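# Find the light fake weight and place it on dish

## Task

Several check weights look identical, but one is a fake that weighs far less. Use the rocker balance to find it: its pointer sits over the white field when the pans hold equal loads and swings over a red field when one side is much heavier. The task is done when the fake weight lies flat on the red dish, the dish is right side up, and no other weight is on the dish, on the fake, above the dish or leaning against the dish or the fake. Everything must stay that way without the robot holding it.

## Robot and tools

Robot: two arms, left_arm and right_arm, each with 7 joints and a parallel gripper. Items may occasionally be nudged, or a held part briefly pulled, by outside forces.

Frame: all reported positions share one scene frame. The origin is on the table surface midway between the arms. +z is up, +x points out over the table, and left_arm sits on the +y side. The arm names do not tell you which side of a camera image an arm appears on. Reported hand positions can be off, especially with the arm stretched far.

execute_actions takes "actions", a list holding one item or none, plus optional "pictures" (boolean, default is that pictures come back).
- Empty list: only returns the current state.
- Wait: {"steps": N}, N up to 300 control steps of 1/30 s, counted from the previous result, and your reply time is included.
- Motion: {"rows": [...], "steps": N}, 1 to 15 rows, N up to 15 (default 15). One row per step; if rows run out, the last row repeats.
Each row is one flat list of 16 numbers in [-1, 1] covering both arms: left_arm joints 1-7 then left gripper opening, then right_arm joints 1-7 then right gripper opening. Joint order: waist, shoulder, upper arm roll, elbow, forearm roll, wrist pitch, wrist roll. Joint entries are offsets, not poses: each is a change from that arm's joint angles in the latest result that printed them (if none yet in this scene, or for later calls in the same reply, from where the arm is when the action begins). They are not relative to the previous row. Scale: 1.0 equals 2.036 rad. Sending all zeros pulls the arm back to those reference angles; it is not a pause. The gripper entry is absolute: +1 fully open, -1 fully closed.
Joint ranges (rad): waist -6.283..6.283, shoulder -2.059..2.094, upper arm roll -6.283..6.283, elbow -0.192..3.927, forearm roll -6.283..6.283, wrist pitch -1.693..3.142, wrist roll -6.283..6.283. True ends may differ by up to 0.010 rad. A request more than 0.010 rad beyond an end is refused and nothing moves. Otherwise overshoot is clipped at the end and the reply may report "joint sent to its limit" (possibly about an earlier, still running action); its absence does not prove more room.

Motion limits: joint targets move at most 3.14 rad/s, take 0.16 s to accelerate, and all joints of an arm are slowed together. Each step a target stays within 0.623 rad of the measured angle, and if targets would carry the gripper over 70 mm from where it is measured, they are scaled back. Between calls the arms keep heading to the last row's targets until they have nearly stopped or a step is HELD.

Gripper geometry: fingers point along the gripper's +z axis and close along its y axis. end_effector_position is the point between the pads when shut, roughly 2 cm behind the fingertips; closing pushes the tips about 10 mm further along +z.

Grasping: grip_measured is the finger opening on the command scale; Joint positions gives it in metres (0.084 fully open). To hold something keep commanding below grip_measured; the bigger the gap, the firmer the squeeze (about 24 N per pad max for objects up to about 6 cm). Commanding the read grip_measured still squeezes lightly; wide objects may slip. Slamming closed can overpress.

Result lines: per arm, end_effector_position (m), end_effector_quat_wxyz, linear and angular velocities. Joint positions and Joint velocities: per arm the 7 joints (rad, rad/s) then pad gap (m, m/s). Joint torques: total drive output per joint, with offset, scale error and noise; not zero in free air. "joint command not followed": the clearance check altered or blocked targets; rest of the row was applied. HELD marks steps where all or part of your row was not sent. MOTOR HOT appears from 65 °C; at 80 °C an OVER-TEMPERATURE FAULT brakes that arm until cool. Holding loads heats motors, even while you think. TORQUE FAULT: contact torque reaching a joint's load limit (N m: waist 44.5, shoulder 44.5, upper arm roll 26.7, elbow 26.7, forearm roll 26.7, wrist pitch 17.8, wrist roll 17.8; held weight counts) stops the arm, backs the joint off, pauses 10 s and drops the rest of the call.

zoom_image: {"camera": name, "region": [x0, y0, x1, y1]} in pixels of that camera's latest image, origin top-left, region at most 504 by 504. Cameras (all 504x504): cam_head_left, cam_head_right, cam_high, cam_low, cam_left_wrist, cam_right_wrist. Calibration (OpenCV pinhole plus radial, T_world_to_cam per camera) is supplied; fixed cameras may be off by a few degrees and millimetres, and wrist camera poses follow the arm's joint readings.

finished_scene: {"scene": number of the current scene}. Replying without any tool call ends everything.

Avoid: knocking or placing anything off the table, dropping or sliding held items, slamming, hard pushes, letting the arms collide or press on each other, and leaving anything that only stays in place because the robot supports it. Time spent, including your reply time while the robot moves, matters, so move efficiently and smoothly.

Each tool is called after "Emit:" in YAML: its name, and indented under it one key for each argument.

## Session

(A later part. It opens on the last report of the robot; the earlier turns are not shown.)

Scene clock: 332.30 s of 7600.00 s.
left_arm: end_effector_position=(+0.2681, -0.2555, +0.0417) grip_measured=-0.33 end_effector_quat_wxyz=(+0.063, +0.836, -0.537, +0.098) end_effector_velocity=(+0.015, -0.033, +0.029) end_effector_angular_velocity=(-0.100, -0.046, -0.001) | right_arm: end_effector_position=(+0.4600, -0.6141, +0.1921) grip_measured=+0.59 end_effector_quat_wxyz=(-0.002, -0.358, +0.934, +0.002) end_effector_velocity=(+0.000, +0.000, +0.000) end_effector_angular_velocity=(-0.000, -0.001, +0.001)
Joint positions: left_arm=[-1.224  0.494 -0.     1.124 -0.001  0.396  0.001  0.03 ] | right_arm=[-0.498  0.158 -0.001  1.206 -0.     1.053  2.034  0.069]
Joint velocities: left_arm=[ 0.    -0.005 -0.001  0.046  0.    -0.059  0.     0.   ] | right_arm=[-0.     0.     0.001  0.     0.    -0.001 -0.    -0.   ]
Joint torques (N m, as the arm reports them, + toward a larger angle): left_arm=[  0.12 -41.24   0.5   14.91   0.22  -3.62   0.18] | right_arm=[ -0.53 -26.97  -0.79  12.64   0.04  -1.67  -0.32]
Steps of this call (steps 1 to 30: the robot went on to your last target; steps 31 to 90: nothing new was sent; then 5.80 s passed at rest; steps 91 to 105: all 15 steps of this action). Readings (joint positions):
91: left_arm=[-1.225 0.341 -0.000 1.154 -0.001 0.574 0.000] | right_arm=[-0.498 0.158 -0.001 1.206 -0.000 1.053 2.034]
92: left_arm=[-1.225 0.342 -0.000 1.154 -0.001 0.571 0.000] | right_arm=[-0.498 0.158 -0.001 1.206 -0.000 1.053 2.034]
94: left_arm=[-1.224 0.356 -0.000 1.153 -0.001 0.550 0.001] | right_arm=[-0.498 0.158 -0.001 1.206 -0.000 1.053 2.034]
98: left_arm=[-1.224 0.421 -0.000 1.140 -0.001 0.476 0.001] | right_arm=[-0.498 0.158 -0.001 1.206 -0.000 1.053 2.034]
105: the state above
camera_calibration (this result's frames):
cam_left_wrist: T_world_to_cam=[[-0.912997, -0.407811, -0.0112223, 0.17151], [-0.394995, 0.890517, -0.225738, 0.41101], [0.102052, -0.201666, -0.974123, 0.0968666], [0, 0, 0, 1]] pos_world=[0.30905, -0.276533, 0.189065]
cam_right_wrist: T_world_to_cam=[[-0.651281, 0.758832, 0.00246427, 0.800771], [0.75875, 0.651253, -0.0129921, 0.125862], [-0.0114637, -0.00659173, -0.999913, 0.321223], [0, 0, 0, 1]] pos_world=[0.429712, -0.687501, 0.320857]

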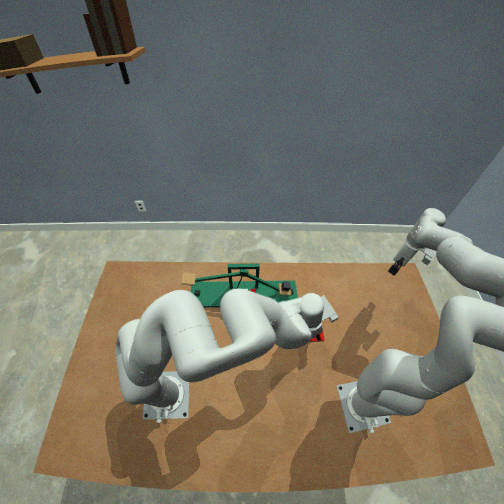

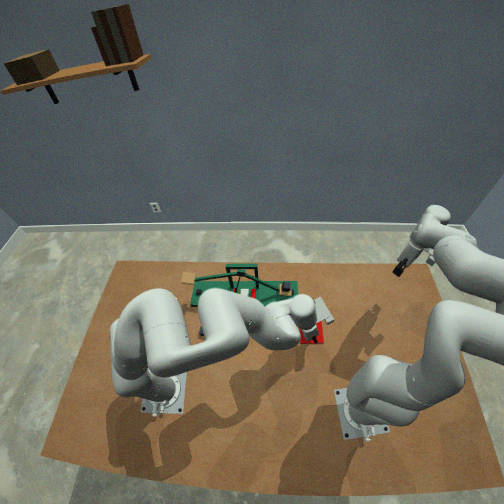

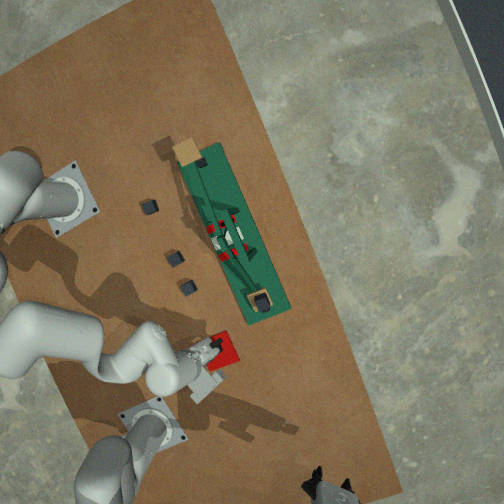

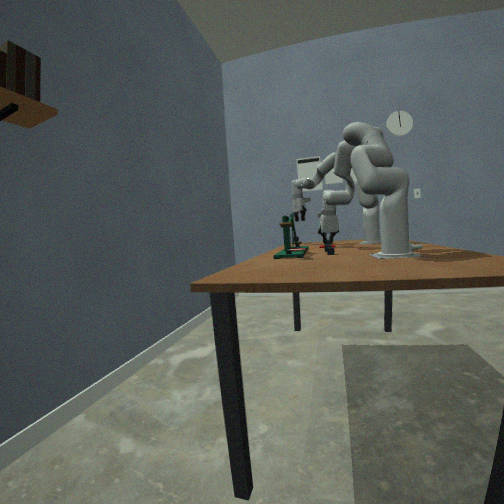

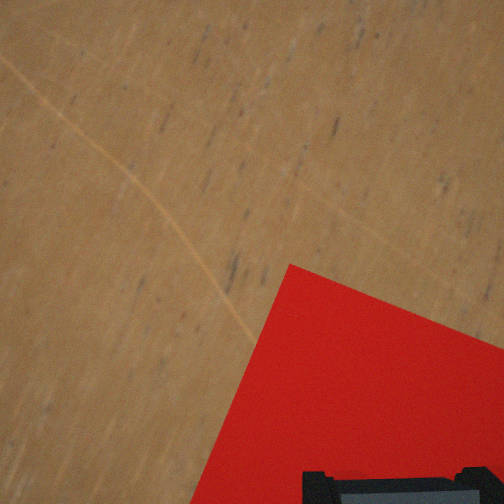

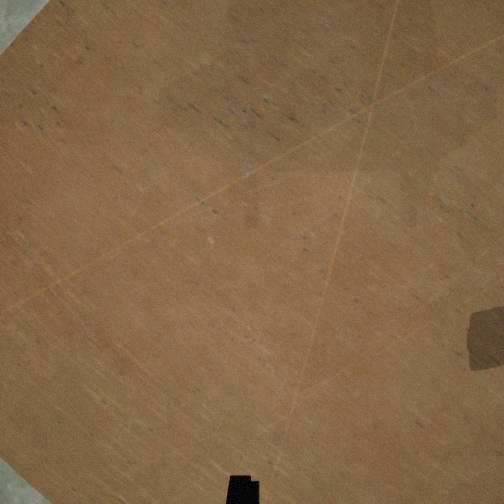

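Emit:
execute_actions:
  actions:
    - {"rows":[[0,0.002,0,0,0,-0.003,0,-0.7, 0,0,0,0,0,0,0,0.6],[0,0.0035,0,0,0,-0.006,0,-0.7, 0,0,0,0,0,0,0,0.6],[0,0.0042,0,0,0,-0.0072,0,-0.7, 0,0,0,0,0,0,0,0.6],[0,0.0042,0,0,0,-0.0072,0,-0.7, 0,0,0,0,0,0,0,0.6],[0,0.0042,0,0,0,-0.0072,0,-0.7, 0,0,0,0,0,0,0,0.6],[0,0.0042,0,0,0,-0.0072,0,-0.5, 0,0,0,0,0,0,0,0.6],[0,0.0042,0,0,0,-0.0072,0,-0.4, 0,0,0,0,0,0,0,0.6],[0,0.0042,0,0,0,-0.0072,0,-0.3, 0,0,0,0,0,0,0,0.6],[0,0.0042,0,0,0,-0.0072,0,-0.2, 0,0,0,0,0,0,0,0.6],[0,0.0042,0,0,0,-0.0072,0,-0.05, 0,0,0,0,0,0,0,0.6],[0,0.0042,0,0,0,-0.0072,0,0.1, 0,0,0,0,0,0,0,0.6],[0,0.0042,0,0,0,-0.0072,0,0.3, 0,0,0,0,0,0,0,0.6]],"steps":15}
  pictures: false

Emit:
execute_actions:
  actions:
    - {"rows":[[0,-0.008,0,0.001,0,0.009,0,0.4, 0,0,0,0,0,0,0,0.6],[0,-0.02,0,0.003,0,0.023,0,0.4, 0,0,0,0,0,0,0,0.6],[0,-0.035,0,0.006,0,0.041,0,0.4, 0,0,0,0,0,0,0,0.6],[0,-0.05,0,0.009,0,0.06,0,0.4, 0,0,0,0,0,0,0,0.6],[0,-0.065,0,0.012,0,0.078,0,0.4, 0,0,0,0,0,0,0,0.6],[0,-0.08,0,0.015,0,0.095,0,0.4, 0,0,0,0,0,0,0,0.6],[0,-0.11,0,0.01,0,0.13,0,0.4, 0,0,0,0,0,0,0,0.6],[0.03,-0.15,0,-0.01,0,0.17,0,0.4, 0,0,0,0,0,0,0,0.6],[0.07,-0.19,0,-0.035,0,0.2,0,0.4, 0,0,0,0,0,0,0,0.6],[0.11,-0.23,0,-0.06,0,0.23,0,0.4, 0,0,0,0,0,0,0,0.6],[0.15,-0.27,0,-0.09,0,0.26,0,0.4, 0,0,0,0,0,0,0,0.6],[0.18,-0.31,0,-0.12,0,0.28,0,0.4, 0,0,0,0,0,0,0,0.6],[0.2,-0.35,0,-0.15,0,0.3,0,0.4, 0,0,0,0,0,0,0,0.6]],"steps":15}
  pictures: false

Emit:
execute_actions:
  actions:
    - {"steps":15}

Emit:
zoom_image:
  camera: "cam_high"
  region: [120,260,300,420]

Emit:
zoom_image:
  camera: "cam_low"
  region: [290,210,370,270]

Scene clock: 359.50 s of 7600.00 s.
left_arm: end_effector_position=(+0.2688, -0.2571, +0.0391) grip_measured=+0.29 end_effector_quat_wxyz=(+0.065, +0.835, -0.536, +0.101) end_effector_velocity=(-0.001, +0.004, -0.004) end_effector_angular_velocity=(+0.009, +0.005, +0.003) | right_arm: end_effector_position=(+0.4600, -0.6141, +0.1921) grip_measured=+0.59 end_effector_quat_wxyz=(-0.002, -0.358, +0.934, +0.002) end_effector_velocity=(+0.000, -0.001, +0.000) end_effector_angular_velocity=(-0.000, -0.001, -0.001)
Joint positions: left_arm=[-1.224  0.503 -0.     1.124 -0.001  0.381  0.001  0.056] | right_arm=[-0.498  0.158 -0.001  1.206 -0.     1.053  2.034  0.069]
Joint velocities: left_arm=[ 0.001  0.003  0.    -0.006  0.     0.001 -0.002  0.007] | right_arm=[-0.001  0.    -0.     0.    -0.    -0.001 -0.     0.   ]
Joint torques (N m, as the arm reports them, + toward a larger angle): left_arm=[ -0.16 -37.06   0.66  12.91   0.22  -3.24   0.01] | right_arm=[ -0.48 -27.32  -0.79  12.61   0.17  -1.74  -0.33]
Steps of this call (steps 1 to 15: the robot went on to your last target; steps 16 to 90: nothing new was sent; then 23.70 s passed at rest; steps 91 to 105: all 15 steps of this action). Readings (joint positions):
91: left_arm=[-1.224 0.494 -0.000 1.126 -0.001 0.392 0.001] | right_arm=[-0.498 0.158 -0.001 1.206 -0.000 1.053 2.034]
92: left_arm=[-1.224 0.495 -0.000 1.126 -0.001 0.391 0.001] | right_arm=[-0.498 0.158 -0.001 1.206 -0.000 1.053 2.034]
94: left_arm=[-1.224 0.499 -0.000 1.125 -0.001 0.386 0.001] | right_arm=[-0.498 0.158 -0.001 1.206 -0.000 1.053 2.034]
98: left_arm=[-1.224 0.503 -0.000 1.123 -0.001 0.382 0.001] | right_arm=[-0.498 0.158 -0.001 1.206 -0.000 1.053 2.034]
105: the state above

Scene clock: 360.00 s of 7600.00 s.
left_arm: end_effector_position=(+0.3087, -0.1779, +0.1609) grip_measured=+0.39 end_effector_quat_wxyz=(+0.042, +0.872, -0.483, +0.076) end_effector_velocity=(+0.173, +0.461, +0.133) end_effector_angular_velocity=(+0.321, +0.201, +0.735) | right_arm: end_effector_position=(+0.4600, -0.6141, +0.1921) grip_measured=+0.59 end_effector_quat_wxyz=(-0.002, -0.358, +0.934, +0.002) end_effector_velocity=(-0.000, -0.000, +0.000) end_effector_angular_velocity=(-0.000, +0.000, -0.000)
Joint positions: left_arm=[-1.096  0.158  0.002  1.056 -0.001  0.724  0.001  0.061] | right_arm=[-0.498  0.158 -0.001  1.206 -0.     1.053  2.034  0.069]
Joint velocities: left_arm=[ 0.713 -0.901  0.023 -0.618 -0.001  0.662  0.001  0.   ] | right_arm=[-0.001  0.     0.001  0.    -0.     0.001 -0.     0.   ]
Joint torques (N m, as the arm reports them, + toward a larger angle): left_arm=[ -3.67 -34.11  -5.44  15.77   0.13  -3.5    0.14] | right_arm=[ -0.62 -27.21  -0.83  12.53   0.07  -1.69  -0.43]
Steps of this call (steps 1 to 15: all 15 steps of this action). Readings (joint positions):
1: left_arm=[-1.224 0.503 -0.000 1.124 -0.001 0.381 0.001] | right_arm=[-0.498 0.158 -0.001 1.206 -0.000 1.053 2.034]
2: left_arm=[-1.224 0.500 -0.000 1.124 -0.001 0.385 0.001] | right_arm=[-0.498 0.158 -0.001 1.206 -0.000 1.053 2.034]
4: left_arm=[-1.224 0.479 -0.000 1.124 -0.001 0.413 0.001] | right_arm=[-0.498 0.158 -0.001 1.206 -0.000 1.053 2.034]
8: left_arm=[-1.224 0.378 -0.000 1.146 -0.001 0.530 0.001] | right_arm=[-0.498 0.158 -0.001 1.206 -0.000 1.053 2.034]
15: the state above

Scene clock: 360.50 s of 7600.00 s.
left_arm: end_effector_position=(+0.3292, -0.0021, +0.2054) grip_measured=+0.39 end_effector_quat_wxyz=(+0.007, +0.933, -0.360, +0.018) end_effector_velocity=(-0.027, -0.006, -0.012) end_effector_angular_velocity=(+0.039, +0.031, -0.055) | right_arm: end_effector_position=(+0.4600, -0.6141, +0.1921) grip_measured=+0.59 end_effector_quat_wxyz=(-0.002, -0.358, +0.934, +0.002) end_effector_velocity=(-0.001, -0.001, -0.000) end_effector_angular_velocity=(+0.001, +0.001, -0.002)
Joint positions: left_arm=[-0.819 -0.207 -0.001  0.82  -0.001  0.99   0.001  0.061] | right_arm=[-0.498  0.158 -0.001  1.206 -0.     1.053  2.034  0.069]
Joint velocities: left_arm=[-0.005 -0.006 -0.052 -0.028 -0.003  0.027  0.001 -0.   ] | right_arm=[-0.002 -0.    -0.     0.     0.     0.002  0.    -0.   ]
Joint torques (N m, as the arm reports them, + toward a larger angle): left_arm=[  0.14 -19.19   1.72  15.63   0.1   -2.94   0.19] | right_arm=[ -0.56 -27.17  -0.78  12.59   0.13  -1.62  -0.51]
Steps of this call (steps 1 to 15: the robot went on to your last target). Readings (joint positions):
1: left_arm=[-1.073 0.127 0.002 1.035 -0.001 0.746 0.001] | right_arm=[-0.498 0.158 -0.001 1.206 -0.000 1.053 2.034]
2: left_arm=[-1.049 0.095 0.001 1.015 -0.001 0.769 0.001] | right_arm=[-0.498 0.158 -0.001 1.206 -0.000 1.053 2.034]
4: left_arm=[-1.000 0.031 0.001 0.974 -0.001 0.816 0.001] | right_arm=[-0.498 0.158 -0.001 1.206 -0.000 1.053 2.034]
8: left_arm=[-0.899 -0.100 0.001 0.889 -0.001 0.912 0.001] | right_arm=[-0.498 0.158 -0.001 1.206 -0.000 1.053 2.034]
15: the state above
camera_calibration (this result's frames):
cam_left_wrist: T_world_to_cam=[[-0.680679, -0.732526, -0.00903944, 0.254865], [-0.731989, 0.680572, -0.0318479, 0.317099], [0.0294814, -0.0150614, -0.999452, 0.330702], [0, 0, 0, 1]] pos_world=[0.395845, -0.0241325, 0.342923]
cam_right_wrist: T_world_to_cam=[[-0.651282, 0.758832, 0.00246439, 0.800771], [0.75875, 0.651253, -0.0129921, 0.125862], [-0.0114637, -0.00659164, -0.999913, 0.321223], [0, 0, 0, 1]] pos_world=[0.429712, -0.687501, 0.320856]

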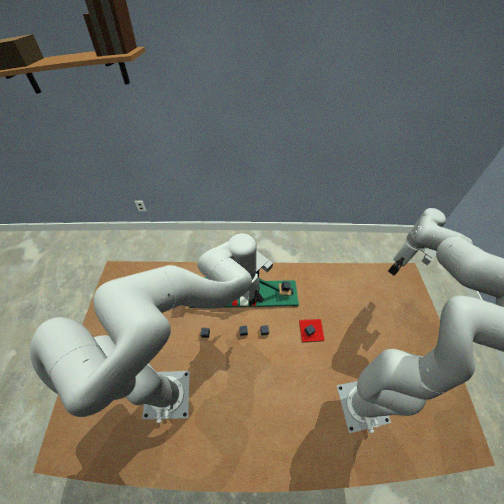

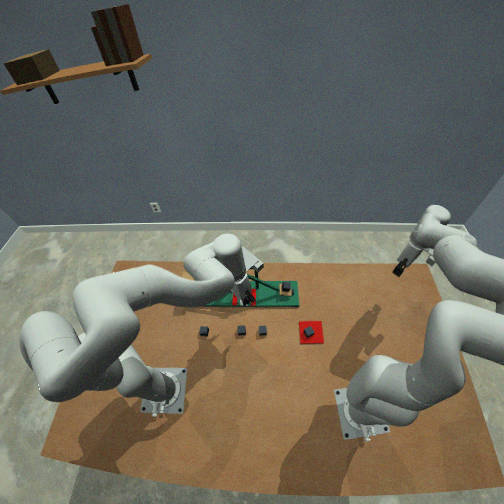

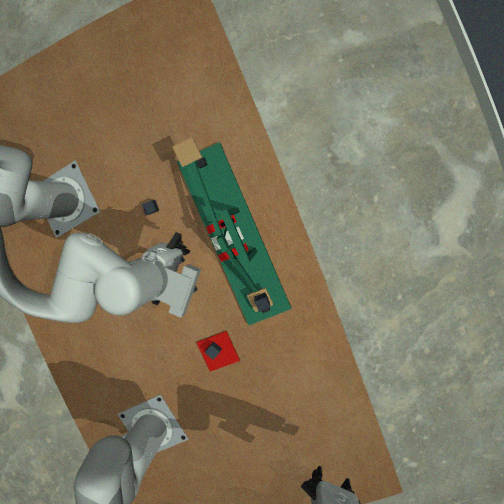

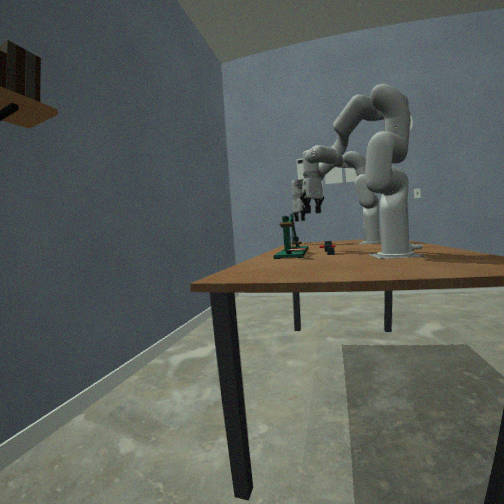

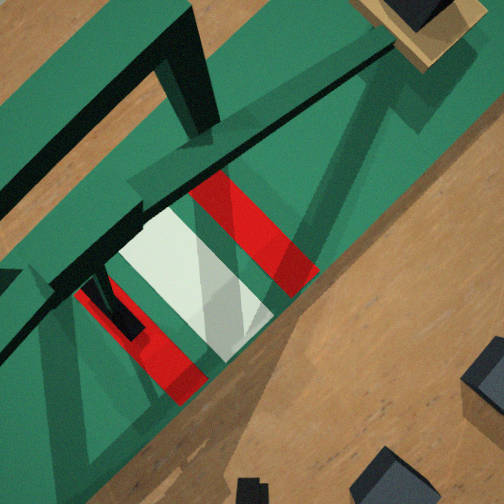

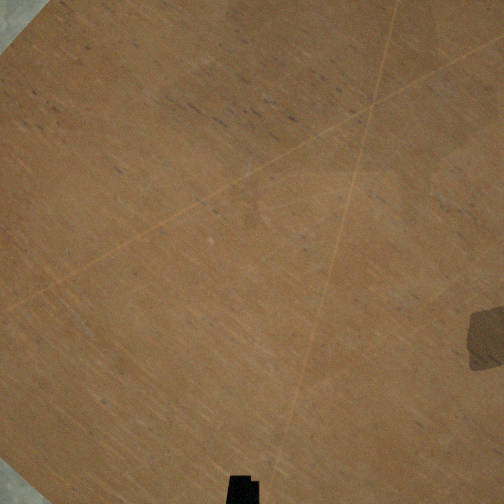

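Region (120, 260, 300, 420) of cam_high's 504x504 image, scaled by 2.800, with more detail than that image has.

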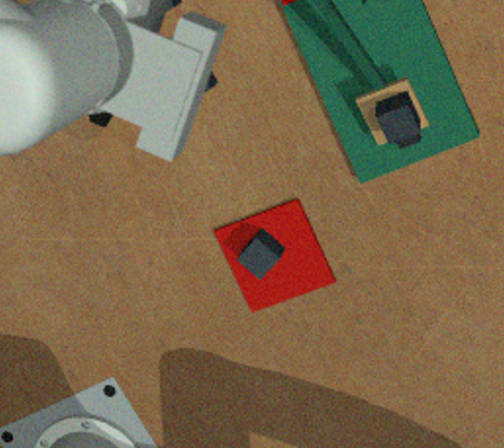

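Region (290, 210, 370, 270) of cam_low's 504x504 image, scaled by 6.300, with more detail than that image has; it fills the top 378 rows of this view, and the rest is white.

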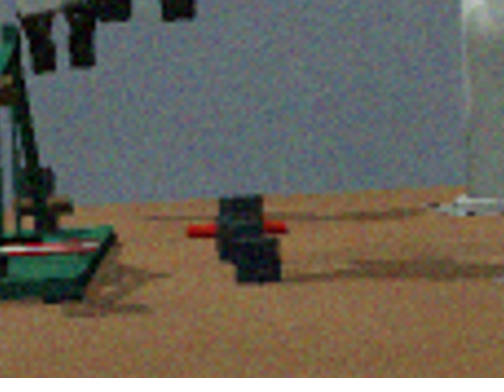

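The light cube is lying on the dish.

Emit:
finished_scene:
  scene: 2

The scene is finished: the task was done.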